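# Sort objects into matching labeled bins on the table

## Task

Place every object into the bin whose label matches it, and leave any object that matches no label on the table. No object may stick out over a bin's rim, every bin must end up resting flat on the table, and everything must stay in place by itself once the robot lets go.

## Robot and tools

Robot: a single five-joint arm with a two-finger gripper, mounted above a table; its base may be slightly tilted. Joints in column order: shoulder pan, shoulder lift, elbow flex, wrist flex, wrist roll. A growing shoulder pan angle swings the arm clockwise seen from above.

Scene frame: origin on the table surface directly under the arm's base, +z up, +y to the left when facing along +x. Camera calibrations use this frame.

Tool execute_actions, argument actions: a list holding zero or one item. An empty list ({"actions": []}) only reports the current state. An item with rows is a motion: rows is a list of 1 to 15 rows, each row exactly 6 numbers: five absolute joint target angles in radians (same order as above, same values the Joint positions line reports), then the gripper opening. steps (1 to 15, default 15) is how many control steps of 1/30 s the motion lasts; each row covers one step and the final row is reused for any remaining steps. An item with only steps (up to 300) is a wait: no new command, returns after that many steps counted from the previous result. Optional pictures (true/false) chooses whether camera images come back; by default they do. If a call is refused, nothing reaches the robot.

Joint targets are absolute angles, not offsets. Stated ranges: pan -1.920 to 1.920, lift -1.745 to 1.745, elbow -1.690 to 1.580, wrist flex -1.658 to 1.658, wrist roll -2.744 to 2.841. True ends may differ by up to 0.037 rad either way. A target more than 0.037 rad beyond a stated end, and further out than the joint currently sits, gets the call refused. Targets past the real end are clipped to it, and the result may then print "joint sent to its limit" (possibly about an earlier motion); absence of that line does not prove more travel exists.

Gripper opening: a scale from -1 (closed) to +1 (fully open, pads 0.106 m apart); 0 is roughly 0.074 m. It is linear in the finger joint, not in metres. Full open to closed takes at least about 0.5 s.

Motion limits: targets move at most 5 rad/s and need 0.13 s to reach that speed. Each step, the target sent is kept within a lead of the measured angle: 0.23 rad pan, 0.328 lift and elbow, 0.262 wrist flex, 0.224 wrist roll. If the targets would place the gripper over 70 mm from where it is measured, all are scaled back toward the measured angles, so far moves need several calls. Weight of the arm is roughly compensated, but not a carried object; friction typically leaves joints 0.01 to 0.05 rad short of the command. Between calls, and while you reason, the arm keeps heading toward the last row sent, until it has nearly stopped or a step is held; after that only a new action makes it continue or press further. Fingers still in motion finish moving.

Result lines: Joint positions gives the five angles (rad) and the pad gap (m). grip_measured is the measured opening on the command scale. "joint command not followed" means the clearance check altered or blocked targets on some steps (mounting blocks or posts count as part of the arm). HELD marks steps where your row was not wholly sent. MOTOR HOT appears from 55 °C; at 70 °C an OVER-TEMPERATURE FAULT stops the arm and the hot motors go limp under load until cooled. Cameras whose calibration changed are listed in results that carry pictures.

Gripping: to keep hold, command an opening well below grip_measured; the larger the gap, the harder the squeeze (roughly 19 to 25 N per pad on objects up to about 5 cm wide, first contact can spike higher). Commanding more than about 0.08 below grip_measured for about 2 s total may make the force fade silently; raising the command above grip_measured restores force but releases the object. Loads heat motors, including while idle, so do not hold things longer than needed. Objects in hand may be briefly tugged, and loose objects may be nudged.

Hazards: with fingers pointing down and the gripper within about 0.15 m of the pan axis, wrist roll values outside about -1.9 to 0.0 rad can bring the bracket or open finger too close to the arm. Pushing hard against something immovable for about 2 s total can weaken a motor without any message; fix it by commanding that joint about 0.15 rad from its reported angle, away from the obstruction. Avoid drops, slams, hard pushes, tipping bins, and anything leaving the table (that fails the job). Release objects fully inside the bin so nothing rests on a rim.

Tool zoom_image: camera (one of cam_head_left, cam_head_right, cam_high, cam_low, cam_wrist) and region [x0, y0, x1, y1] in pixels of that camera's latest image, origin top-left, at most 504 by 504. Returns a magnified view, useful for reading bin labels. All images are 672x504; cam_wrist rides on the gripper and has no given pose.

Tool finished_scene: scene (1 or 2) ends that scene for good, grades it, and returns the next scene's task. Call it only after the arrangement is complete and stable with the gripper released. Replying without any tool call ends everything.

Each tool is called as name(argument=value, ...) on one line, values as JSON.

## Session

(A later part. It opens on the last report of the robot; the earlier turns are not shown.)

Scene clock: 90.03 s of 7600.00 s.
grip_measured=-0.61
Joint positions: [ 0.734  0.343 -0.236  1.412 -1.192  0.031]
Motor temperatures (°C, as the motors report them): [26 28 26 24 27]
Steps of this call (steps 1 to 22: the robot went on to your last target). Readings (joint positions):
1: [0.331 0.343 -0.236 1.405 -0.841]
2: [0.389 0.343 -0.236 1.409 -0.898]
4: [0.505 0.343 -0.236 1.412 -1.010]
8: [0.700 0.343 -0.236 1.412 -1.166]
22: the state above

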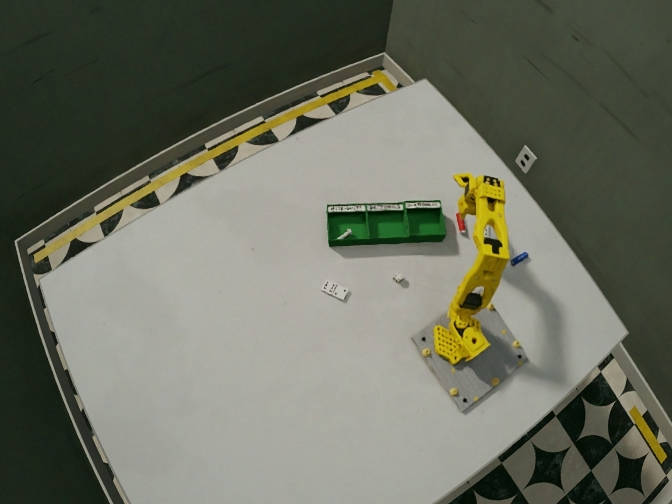

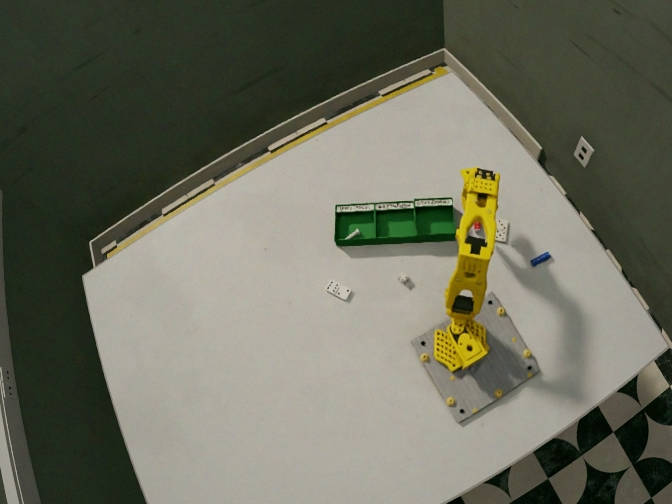

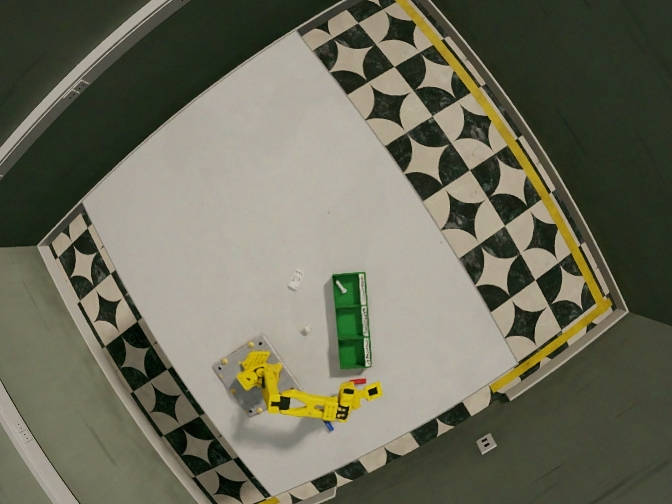

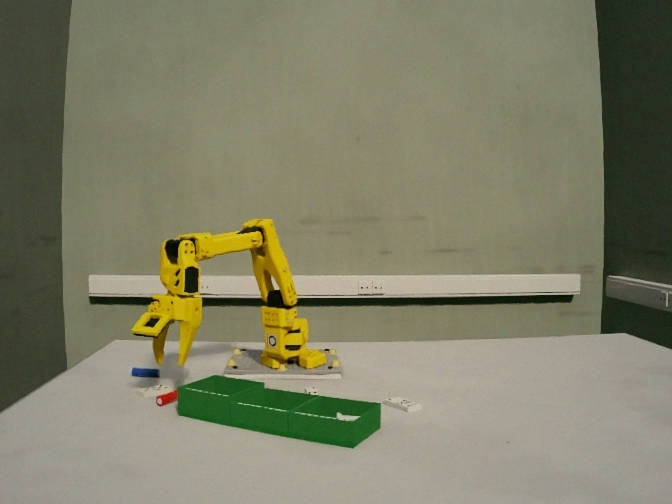

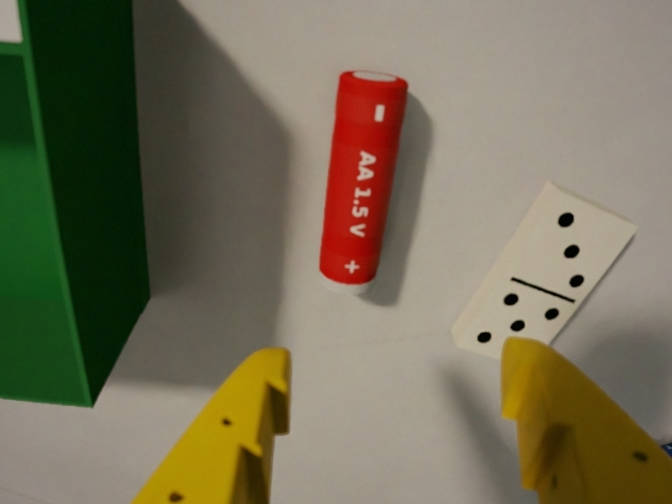

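execute_actions(actions=[{"rows":[[0.73,0.4,-0.27,1.4,-1.25,-0.6],[0.725,0.46,-0.31,1.38,-1.29,-0.6],[0.725,0.52,-0.34,1.36,-1.29,-0.6],[0.725,0.57,-0.36,1.35,-1.29,-0.6],[0.725,0.6,-0.36,1.34,-1.29,-0.6]],"steps":15}])

Scene clock: 94.47 s of 7600.00 s.
grip_measured=-0.61
Joint positions: [ 0.731  0.584 -0.344  1.349 -1.283  0.031]
Motor temperatures (°C, as the motors report them): [26 28 26 24 27]
Steps of this call (steps 1 to 15: the robot went on to your last target; steps 16 to 90: nothing new was sent; then 0.93 s passed at rest; steps 91 to 105: all 15 steps of this action). Readings (joint positions):
91: [0.734 0.344 -0.236 1.412 -1.194]
92: [0.734 0.355 -0.244 1.410 -1.205]
94: [0.733 0.421 -0.286 1.390 -1.249]
98: [0.731 0.568 -0.336 1.353 -1.278]
105: the state above

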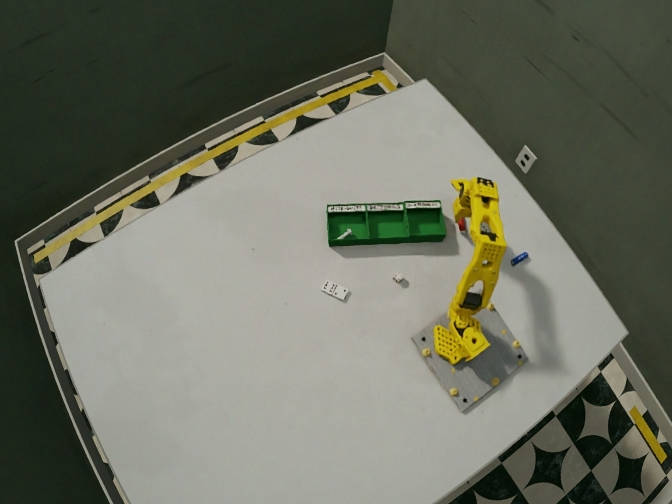

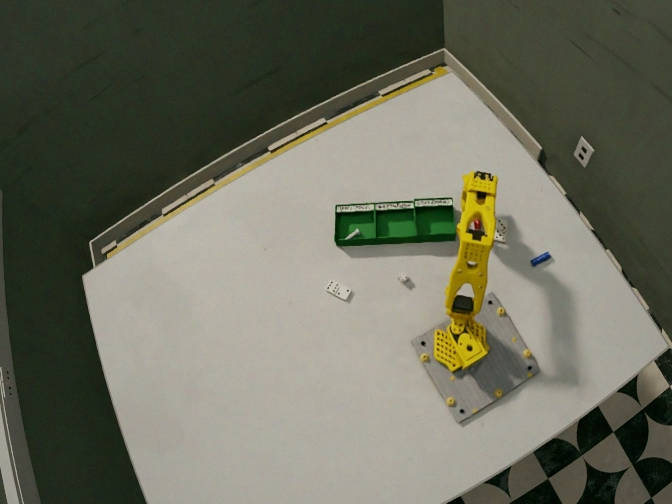

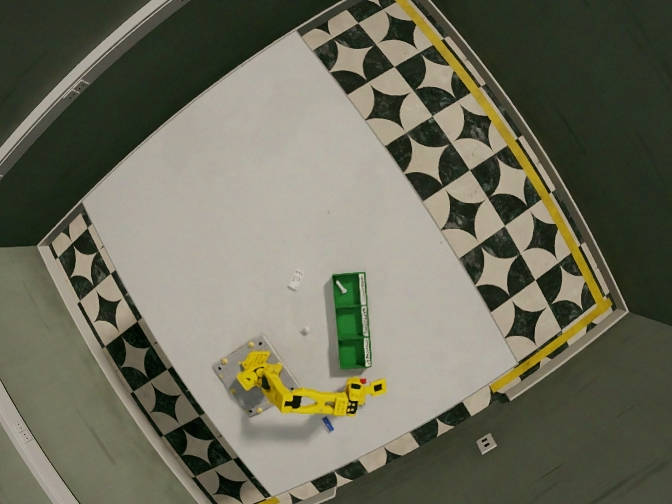

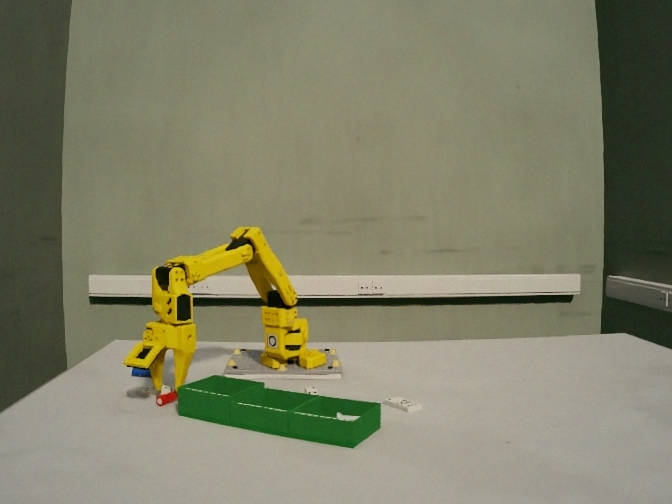

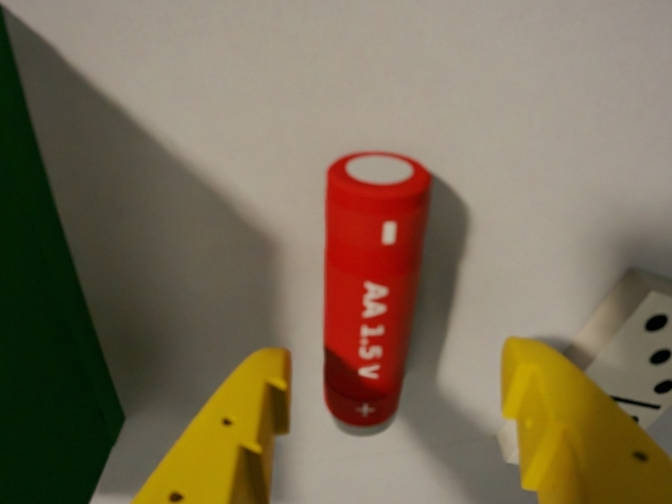

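execute_actions(actions=[{"rows":[[0.73,0.6,-0.35,1.33,-1.29,-0.66],[0.73,0.615,-0.33,1.3,-1.29,-0.68],[0.73,0.63,-0.32,1.28,-1.29,-0.68],[0.73,0.64,-0.31,1.26,-1.29,-0.68]],"steps":12}])

Scene clock: 96.50 s of 7600.00 s.
grip_measured=-0.67
Joint positions: [ 0.731  0.622 -0.329  1.267 -1.283  0.027]
Motor temperatures (°C, as the motors report them): [26 28 26 24 27]
Steps of this call (steps 1 to 15: the robot went on to your last target; steps 16 to 49: nothing new was sent; steps 50 to 61: all 12 steps of this action). Readings (joint positions):
50: [0.731 0.584 -0.344 1.347 -1.283]
51: [0.731 0.584 -0.344 1.343 -1.283]
53: [0.731 0.599 -0.341 1.315 -1.283]
57: [0.731 0.622 -0.329 1.272 -1.283]
61: the state above

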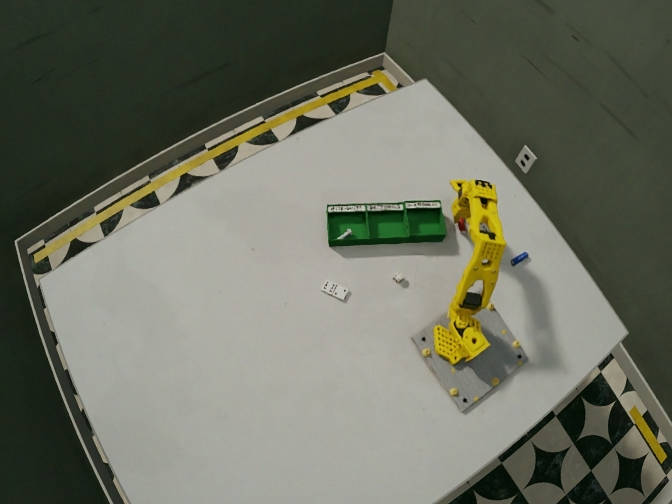

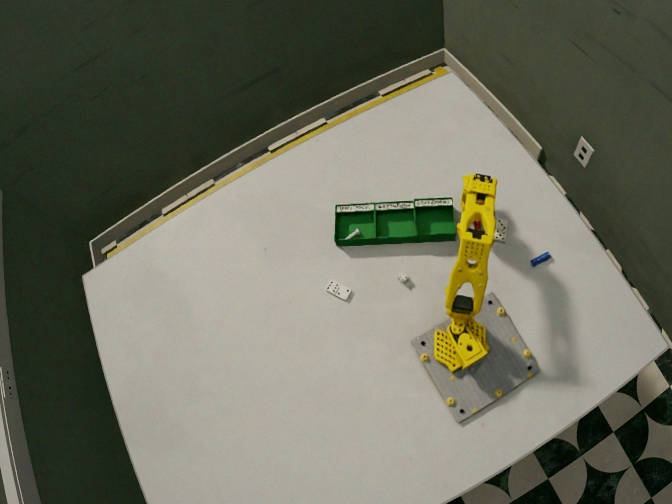

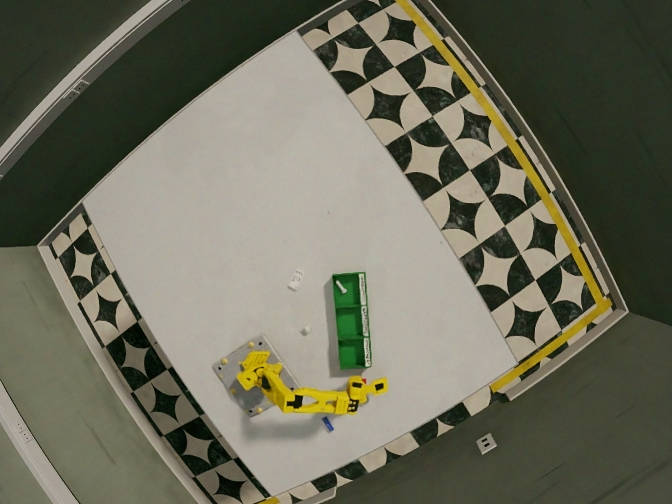

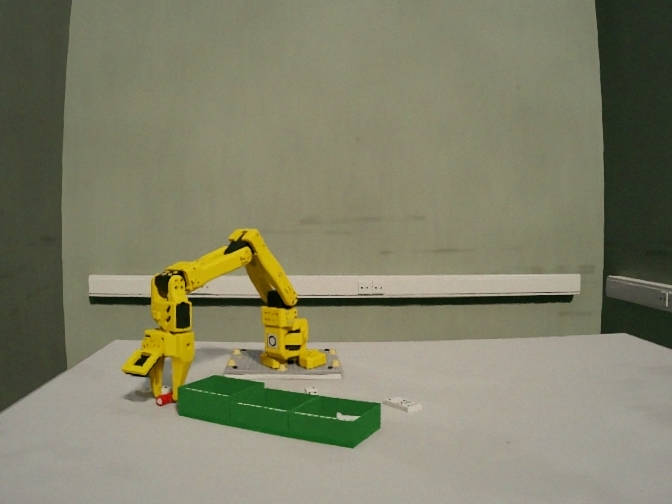

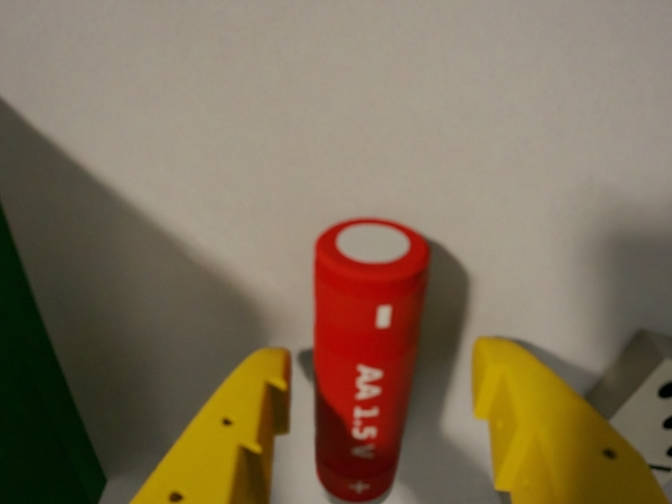

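execute_actions(actions=[{"rows":[[0.73,0.635,-0.29,1.24,-1.29,-0.68],[0.73,0.635,-0.265,1.215,-1.29,-0.68],[0.73,0.635,-0.265,1.215,-1.29,-0.68],[0.73,0.635,-0.265,1.215,-1.29,-0.68],[0.73,0.635,-0.265,1.215,-1.29,-0.68],[0.73,0.635,-0.265,1.215,-1.29,-0.68],[0.73,0.635,-0.265,1.215,-1.29,-0.73],[0.73,0.635,-0.265,1.215,-1.29,-0.78],[0.73,0.635,-0.265,1.215,-1.29,-0.82],[0.73,0.635,-0.265,1.215,-1.29,-0.86],[0.73,0.635,-0.265,1.215,-1.29,-0.89]],"steps":15}])

Scene clock: 98.67 s of 7600.00 s.
grip_measured=-0.84
Joint positions: [ 0.731  0.617 -0.286  1.221 -1.283  0.014]
Motor temperatures (°C, as the motors report them): [26 28 26 24 27]
Steps of this call (steps 1 to 15: the robot went on to your last target; steps 16 to 50: nothing new was sent; steps 51 to 65: all 15 steps of this action). Readings (joint positions):
51: [0.731 0.622 -0.327 1.266 -1.283]
52: [0.731 0.622 -0.319 1.260 -1.283]
54: [0.731 0.622 -0.296 1.237 -1.283]
58: [0.731 0.617 -0.289 1.229 -1.283]
65: the state above

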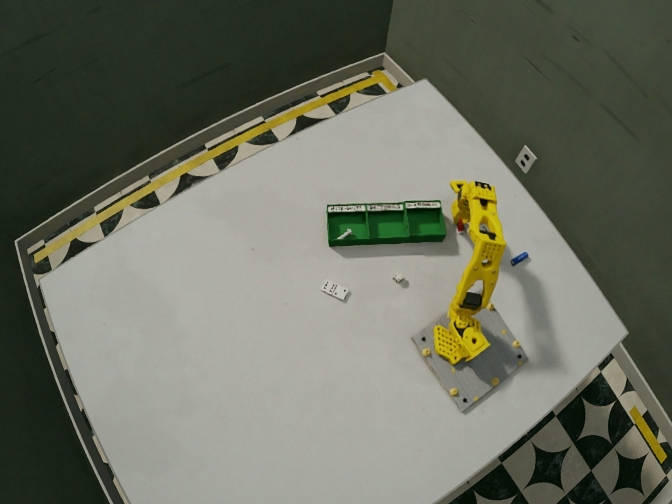

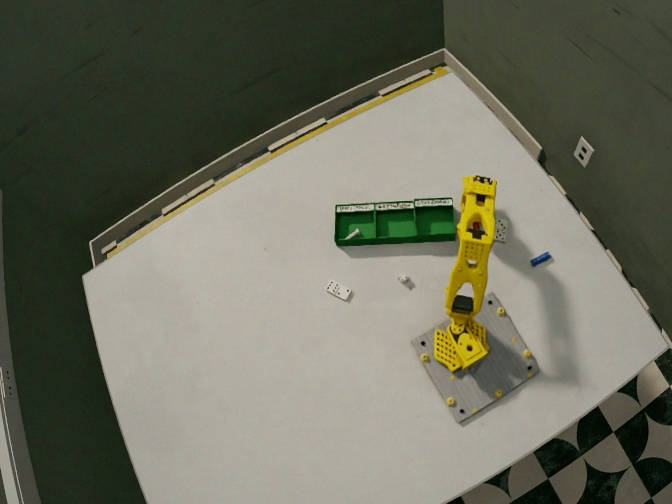

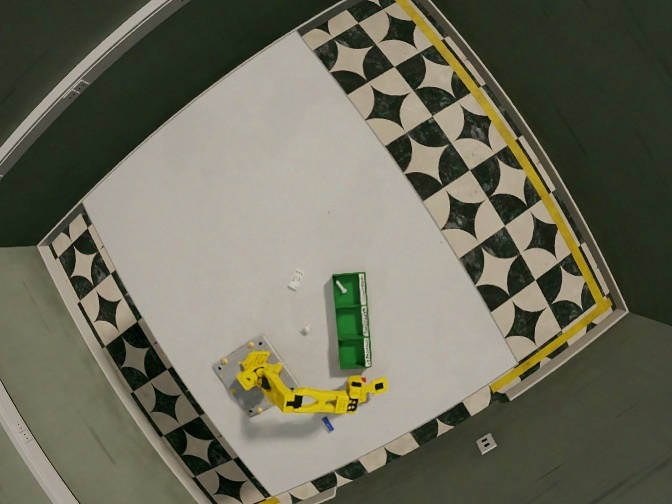

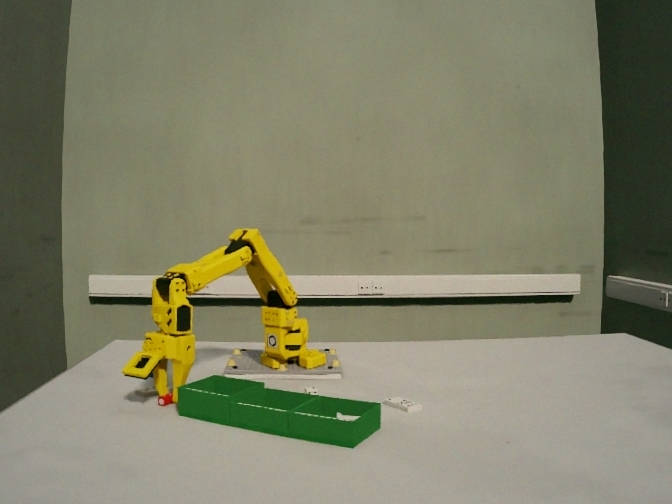

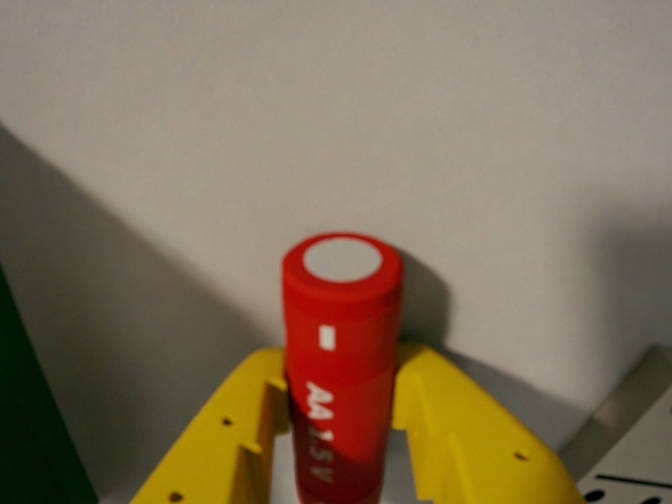

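execute_actions(actions=[{"rows":[[0.73,0.61,-0.29,1.23,-1.29,-0.91],[0.73,0.57,-0.3,1.27,-1.29,-0.91],[0.73,0.52,-0.3,1.31,-1.29,-0.91],[0.73,0.46,-0.29,1.34,-1.29,-0.91],[0.73,0.4,-0.27,1.36,-1.29,-0.91],[0.73,0.34,-0.25,1.37,-1.29,-0.91],[0.73,0.28,-0.23,1.36,-1.29,-0.91],[0.7,0.23,-0.21,1.34,-1.25,-0.91],[0.63,0.2,-0.2,1.31,-1.18,-0.91],[0.55,0.2,-0.19,1.28,-1.1,-0.91],[0.47,0.2,-0.19,1.26,-1.02,-0.91],[0.39,0.2,-0.19,1.24,-0.94,-0.91],[0.31,0.2,-0.19,1.23,-0.86,-0.91],[0.23,0.2,-0.19,1.22,-0.78,-0.91],[0.15,0.2,-0.19,1.21,-0.7,-0.91]],"steps":15}], pictures=false)

execute_actions(actions=[{"rows":[[0.15,0.2,-0.19,1.21,-0.65,-0.91],[0.1,0.21,-0.19,1.21,-0.58,-0.91],[0.06,0.22,-0.19,1.21,-0.5,-0.91],[0.015,0.235,-0.19,1.21,-0.42,-0.91]],"steps":15}])

Scene clock: 104.73 s of 7600.00 s.
grip_measured=-0.84
Joint positions: [ 0.44   0.219 -0.212  1.246 -0.987  0.014]
Motor temperatures (°C, as the motors report them): [26 28 26 24 27]
Steps of this call (steps 1 to 15: the robot went on to your last target; steps 16 to 90: nothing new was sent; then 2.57 s passed at rest; steps 91 to 105: all 15 steps of this action). Readings (joint positions):
91: [0.731 0.617 -0.286 1.221 -1.283]
92: [0.731 0.616 -0.286 1.223 -1.283]
94: [0.731 0.591 -0.286 1.257 -1.283]
98: [0.731 0.409 -0.263 1.341 -1.283]
105: the state above

Scene clock: 105.23 s of 7600.00 s.
grip_measured=-0.84
Joint positions: [ 0.021  0.22  -0.209  1.218 -0.43   0.014]
Motor temperatures (°C, as the motors report them): [26 28 26 24 27]
Steps of this call (steps 1 to 15: all 15 steps of this action). Readings (joint positions):
1: [0.383 0.217 -0.212 1.235 -0.930]
2: [0.324 0.217 -0.210 1.228 -0.873]
4: [0.208 0.217 -0.210 1.221 -0.761]
8: [0.039 0.220 -0.210 1.218 -0.537]
15: the state above

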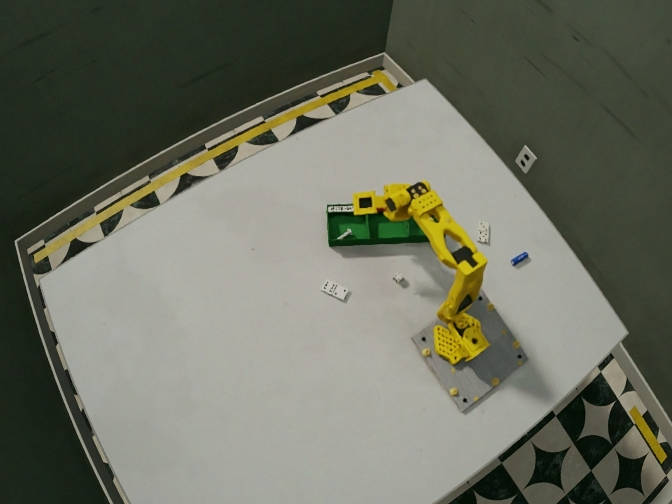

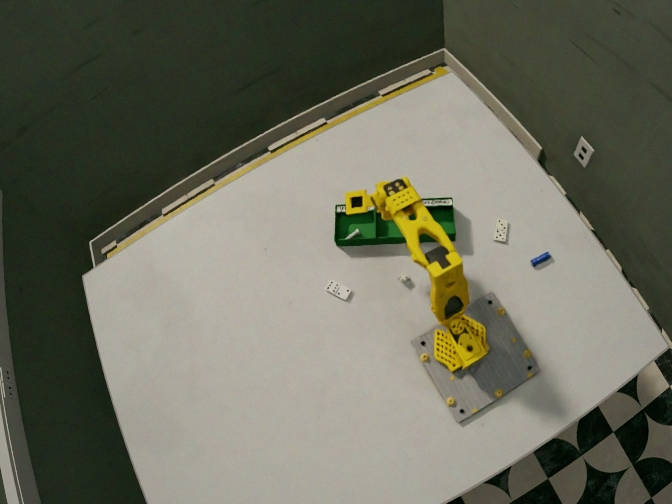

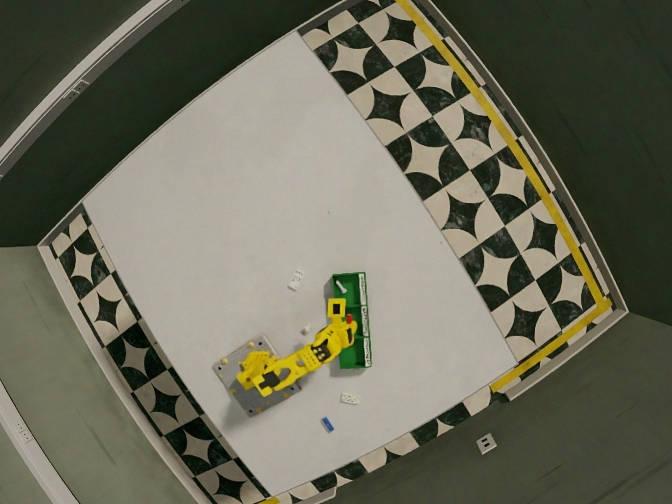

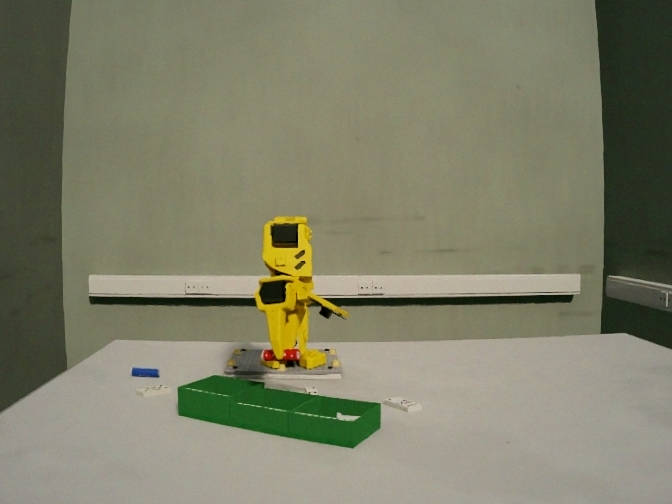

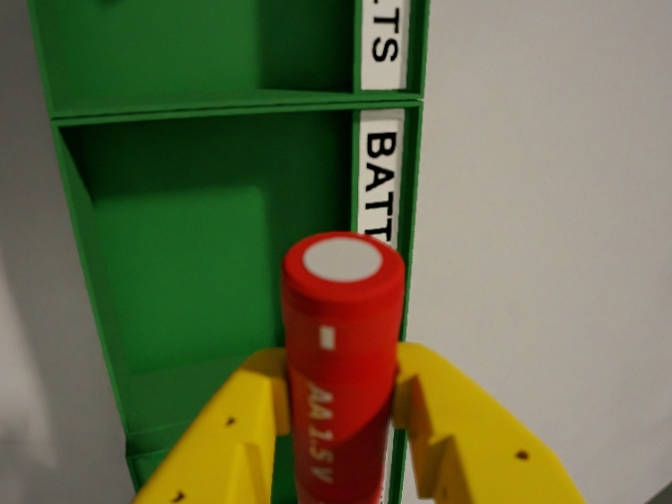

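execute_actions(actions=[{"rows":[[0.01,0.24,-0.16,1.17,-0.42,-0.91],[0.01,0.25,-0.11,1.11,-0.42,-0.91],[0.01,0.265,-0.06,1.05,-0.42,-0.91],[0.01,0.28,-0.01,1.0,-0.42,-0.91],[0.01,0.29,0.025,0.96,-0.42,-0.91]],"steps":15}])

Scene clock: 108.00 s of 7600.00 s.
grip_measured=-0.84
Joint positions: [ 0.015  0.278  0.007  0.97  -0.428  0.014]
Motor temperatures (°C, as the motors report them): [26 28 26 24 27]
Steps of this call (steps 1 to 15: the robot went on to your last target; steps 16 to 68: nothing new was sent; steps 69 to 83: all 15 steps of this action). Readings (joint positions):
69: [0.021 0.220 -0.207 1.218 -0.428]
70: [0.019 0.222 -0.198 1.208 -0.428]
72: [0.016 0.235 -0.143 1.143 -0.428]
76: [0.015 0.275 -0.008 0.997 -0.428]
83: the state above

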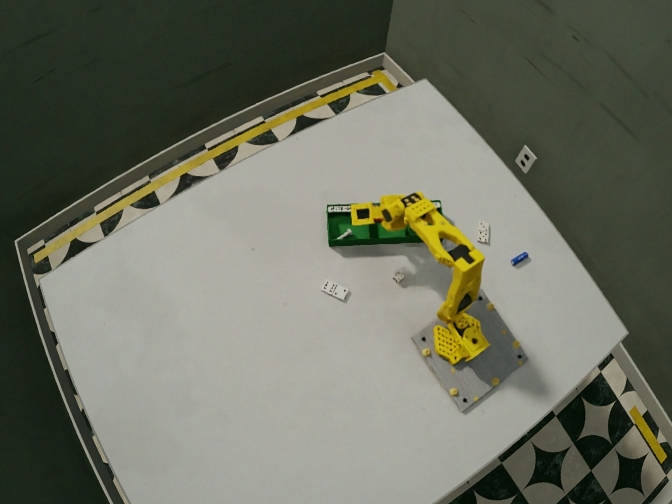

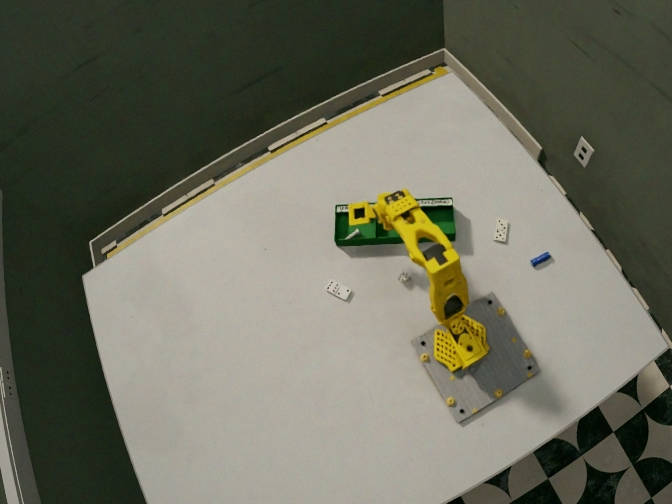

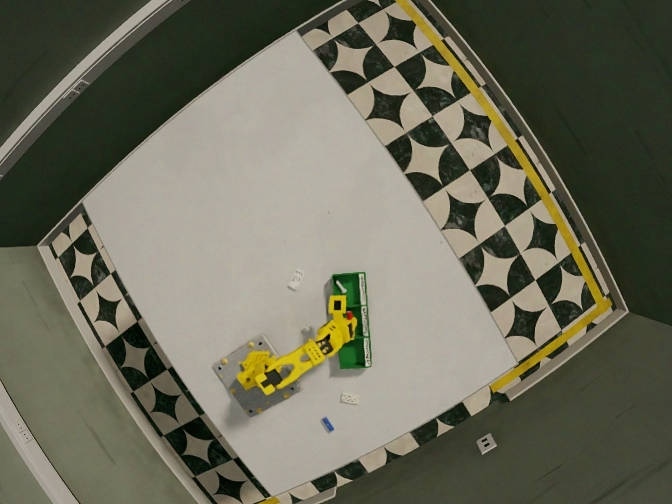

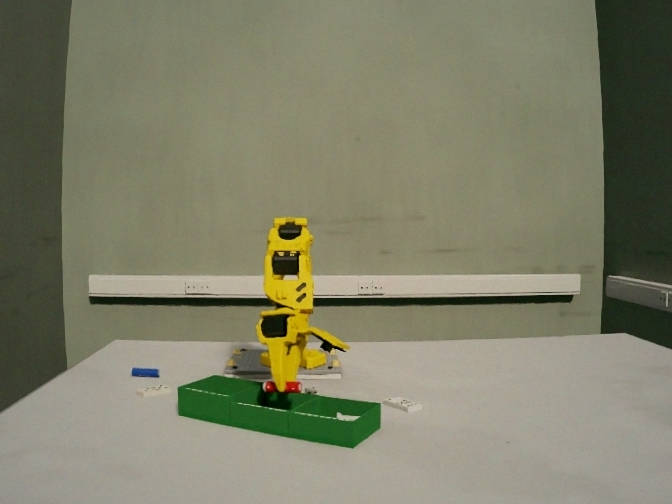

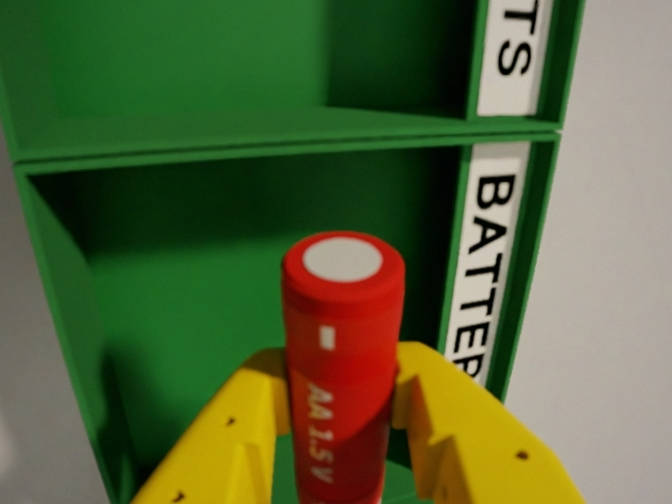

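execute_actions(actions=[{"rows":[[-0.005,0.3,0.04,0.93,-0.42,-0.91],[-0.01,0.32,0.06,0.89,-0.42,-0.91],[-0.01,0.34,0.08,0.86,-0.42,-0.91],[-0.01,0.355,0.095,0.83,-0.42,-0.91]],"steps":14}])

Scene clock: 111.70 s of 7600.00 s.
grip_measured=-0.84
Joint positions: [-0.004  0.341  0.078  0.839 -0.427  0.014]
Motor temperatures (°C, as the motors report them): [26 28 26 24 27]
Steps of this call (steps 1 to 15: the robot went on to your last target; steps 16 to 90: nothing new was sent; then 0.23 s passed at rest; steps 91 to 104: all 14 steps of this action). Readings (joint positions):
91: [0.015 0.278 0.009 0.968 -0.428]
92: [0.012 0.280 0.015 0.959 -0.428]
94: [0.002 0.304 0.041 0.913 -0.427]
98: [-0.004 0.341 0.078 0.847 -0.427]
104: the state above

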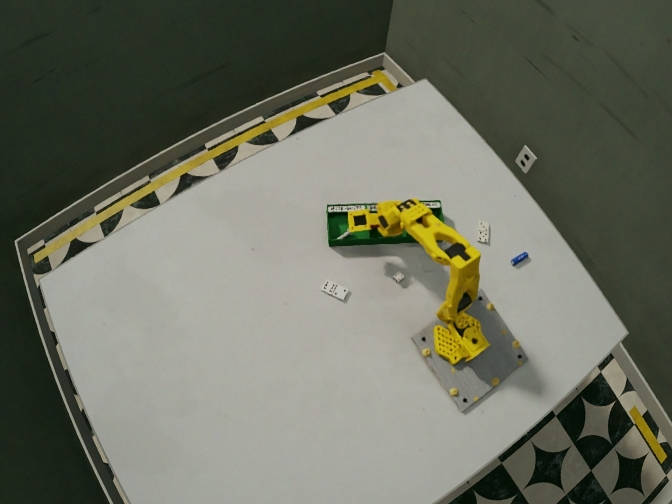

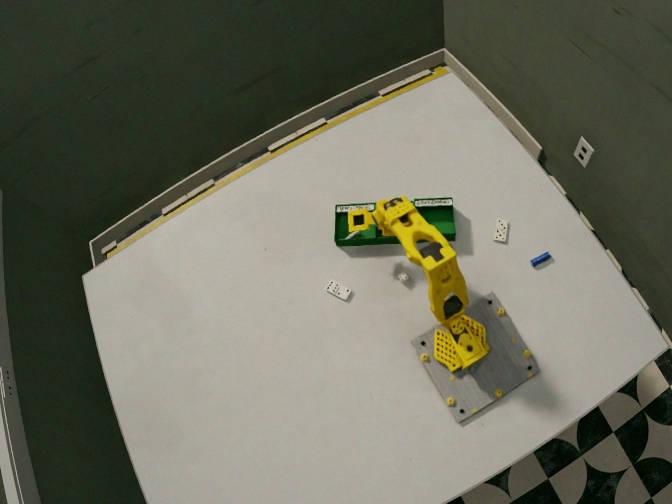

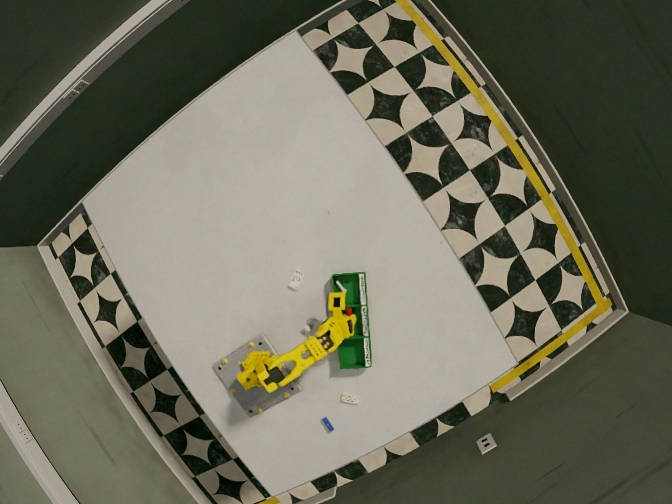

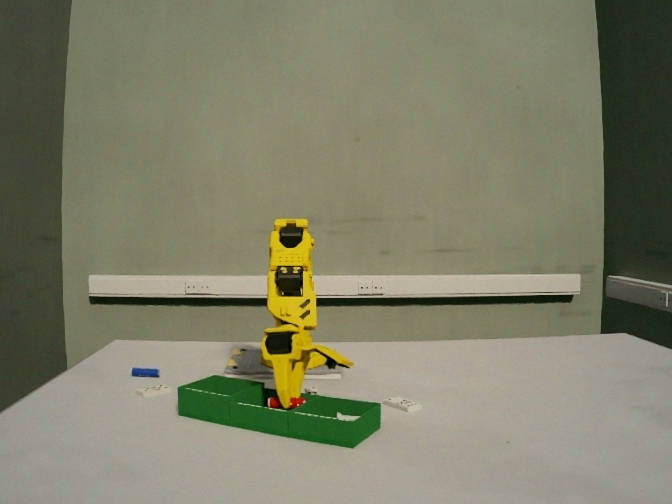

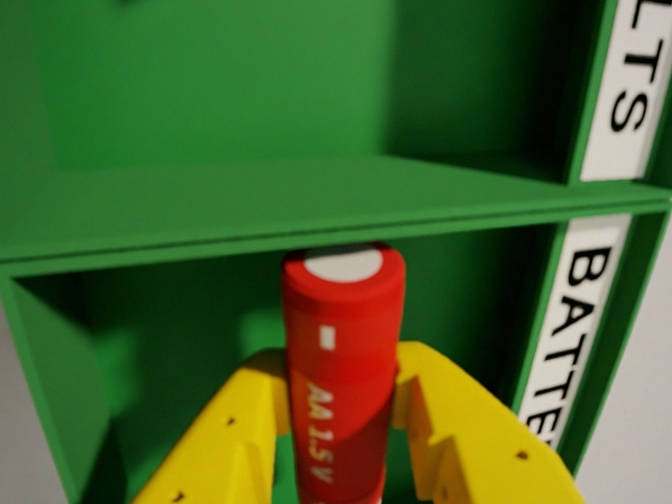

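execute_actions(actions=[{"rows":[[0.02,0.355,0.1,0.82,-0.42,-0.91],[0.02,0.36,0.11,0.81,-0.42,-0.91],[0.02,0.37,0.12,0.8,-0.42,-0.91],[0.02,0.375,0.125,0.79,-0.42,-0.91],[0.02,0.375,0.125,0.79,-0.42,-0.91],[0.02,0.375,0.125,0.79,-0.42,-0.91],[0.02,0.375,0.125,0.79,-0.42,-0.91],[0.02,0.375,0.125,0.79,-0.42,-0.91],[0.02,0.375,0.125,0.79,-0.42,-0.82],[0.02,0.375,0.125,0.79,-0.42,-0.75],[0.02,0.375,0.125,0.79,-0.42,-0.68]],"steps":15}])

Scene clock: 113.47 s of 7600.00 s.
grip_measured=-0.72
Joint positions: [ 0.015  0.36   0.107  0.798 -0.427  0.023]
Motor temperatures (°C, as the motors report them): [26 28 26 24 27]
Steps of this call (steps 1 to 15: the robot went on to your last target; steps 16 to 38: nothing new was sent; steps 39 to 53: all 15 steps of this action). Readings (joint positions):
39: [-0.004 0.341 0.080 0.838 -0.427]
40: [-0.001 0.341 0.081 0.833 -0.427]
42: [0.008 0.347 0.096 0.820 -0.427]
46: [0.015 0.360 0.107 0.801 -0.427]
53: the state above

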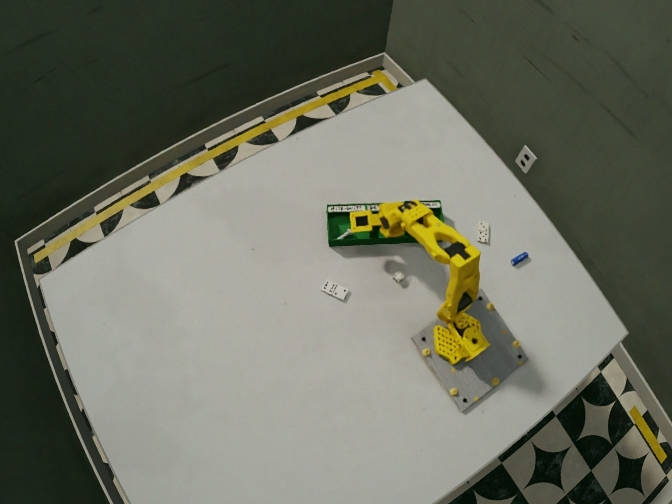

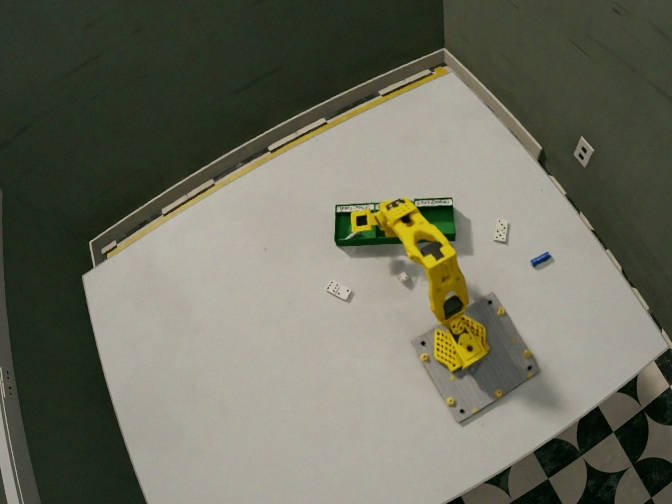

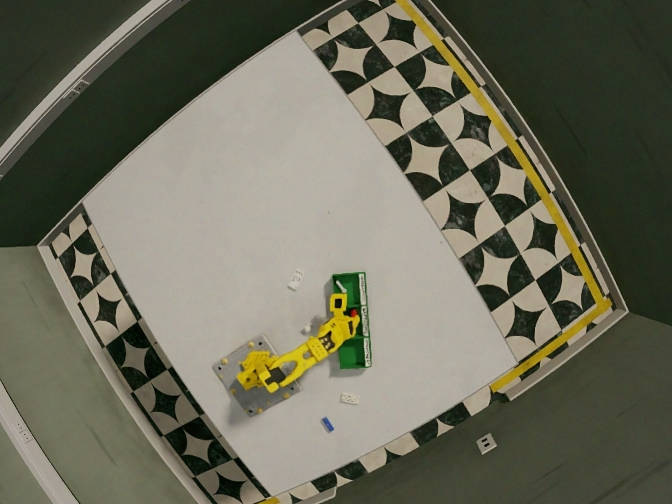

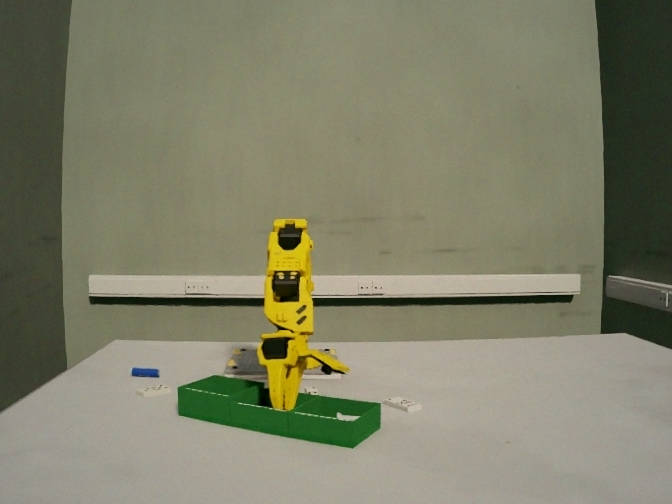

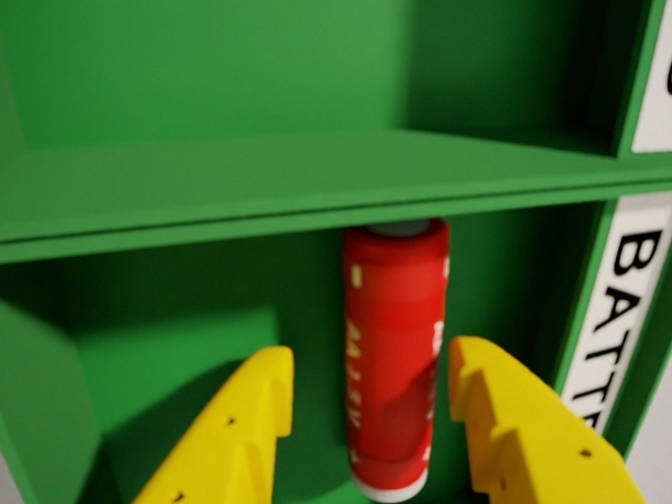

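execute_actions(actions=[{"rows":[[0.02,0.33,0.08,0.85,-0.42,-0.64],[0.02,0.28,0.02,0.95,-0.45,-0.6],[0.02,0.23,-0.06,1.06,-0.55,-0.6],[0.05,0.2,-0.14,1.15,-0.7,-0.6],[0.2,0.2,-0.2,1.22,-0.85,-0.6],[0.4,0.22,-0.24,1.28,-1.0,-0.6],[0.6,0.25,-0.25,1.33,-1.15,-0.6],[0.8,0.3,-0.25,1.37,-1.3,-0.6],[1.0,0.35,-0.25,1.4,-1.47,-0.6],[1.43,0.41,-0.25,1.42,-1.47,-0.6]],"steps":15}], pictures=false)

execute_actions(actions=[{"steps":32}])

Scene clock: 116.30 s of 7600.00 s.
grip_measured=-0.61
Joint positions: [ 0.53   0.392 -0.23   1.398 -1.03   0.031]
Motor temperatures (°C, as the motors report them): [26 28 26 24 27]
Steps of this call (steps 1 to 15: the robot went on to your last target; steps 16 to 70: nothing new was sent; steps 71 to 85: all 15 steps of this action). Readings (joint positions):
71: [0.015 0.360 0.107 0.798 -0.427]
72: [0.015 0.358 0.106 0.804 -0.427]
74: [0.015 0.318 0.060 0.882 -0.456]
78: [0.139 0.248 -0.151 1.116 -0.654]
85: the state above

Scene clock: 117.37 s of 7600.00 s.
grip_measured=-0.61
Joint positions: [ 1.424  0.395 -0.235  1.412 -1.462  0.031]
Motor temperatures (°C, as the motors report them): [26 28 26 24 27]
Steps of this call (steps 1 to 32: the robot went on to your last target). Readings (joint positions):
1: [0.588 0.393 -0.230 1.405 -1.086]
2: [0.647 0.395 -0.232 1.409 -1.143]
4: [0.763 0.395 -0.233 1.410 -1.255]
8: [0.996 0.395 -0.235 1.412 -1.429]
32: the state above

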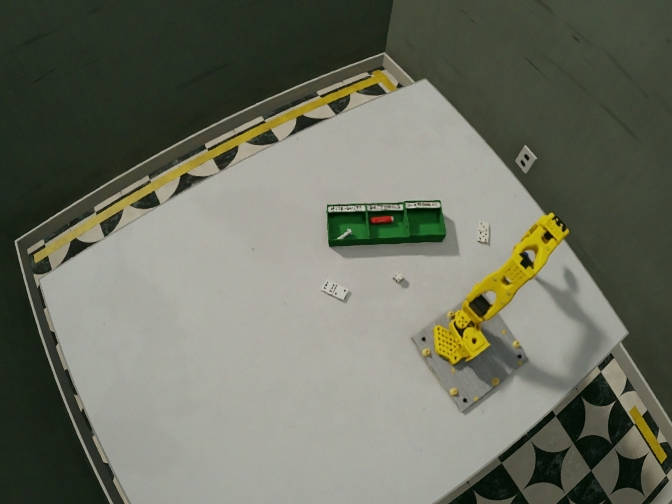

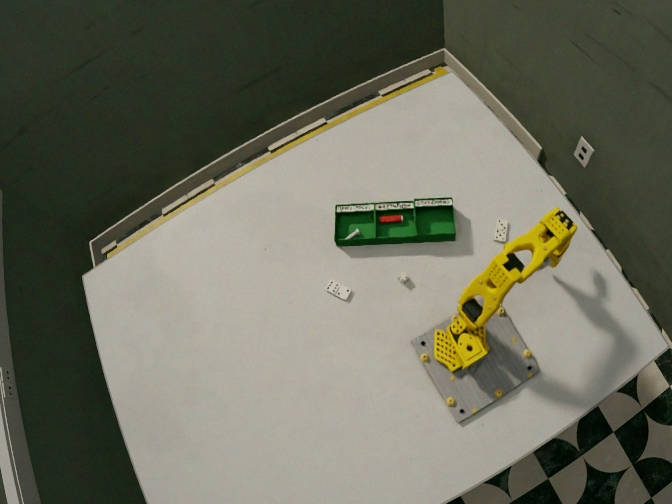

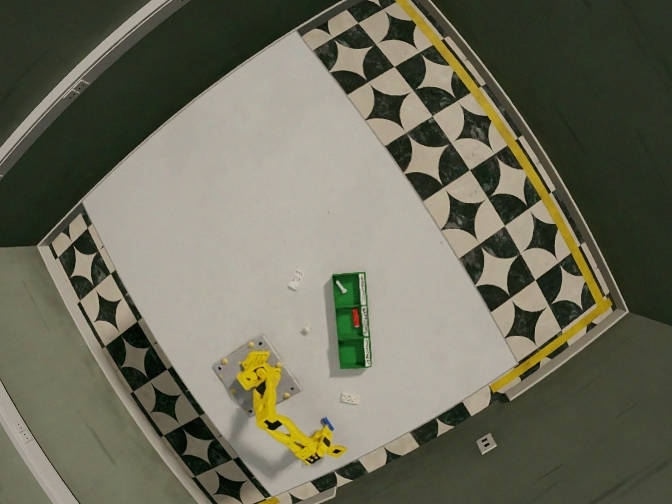

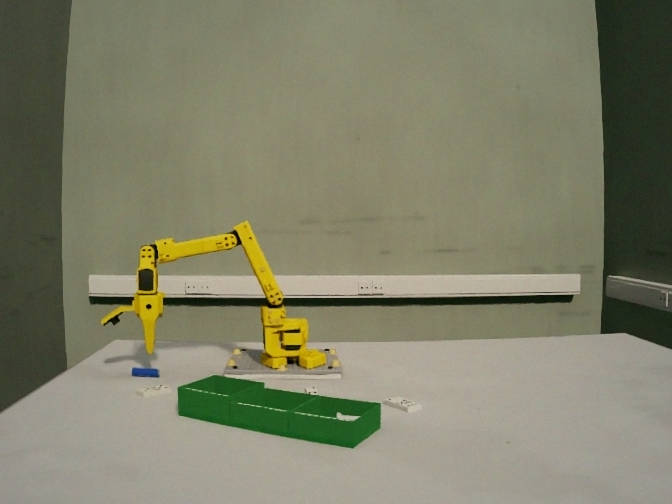

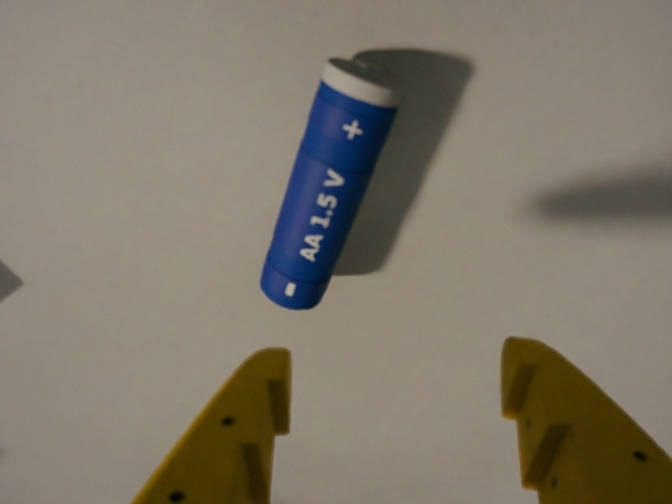

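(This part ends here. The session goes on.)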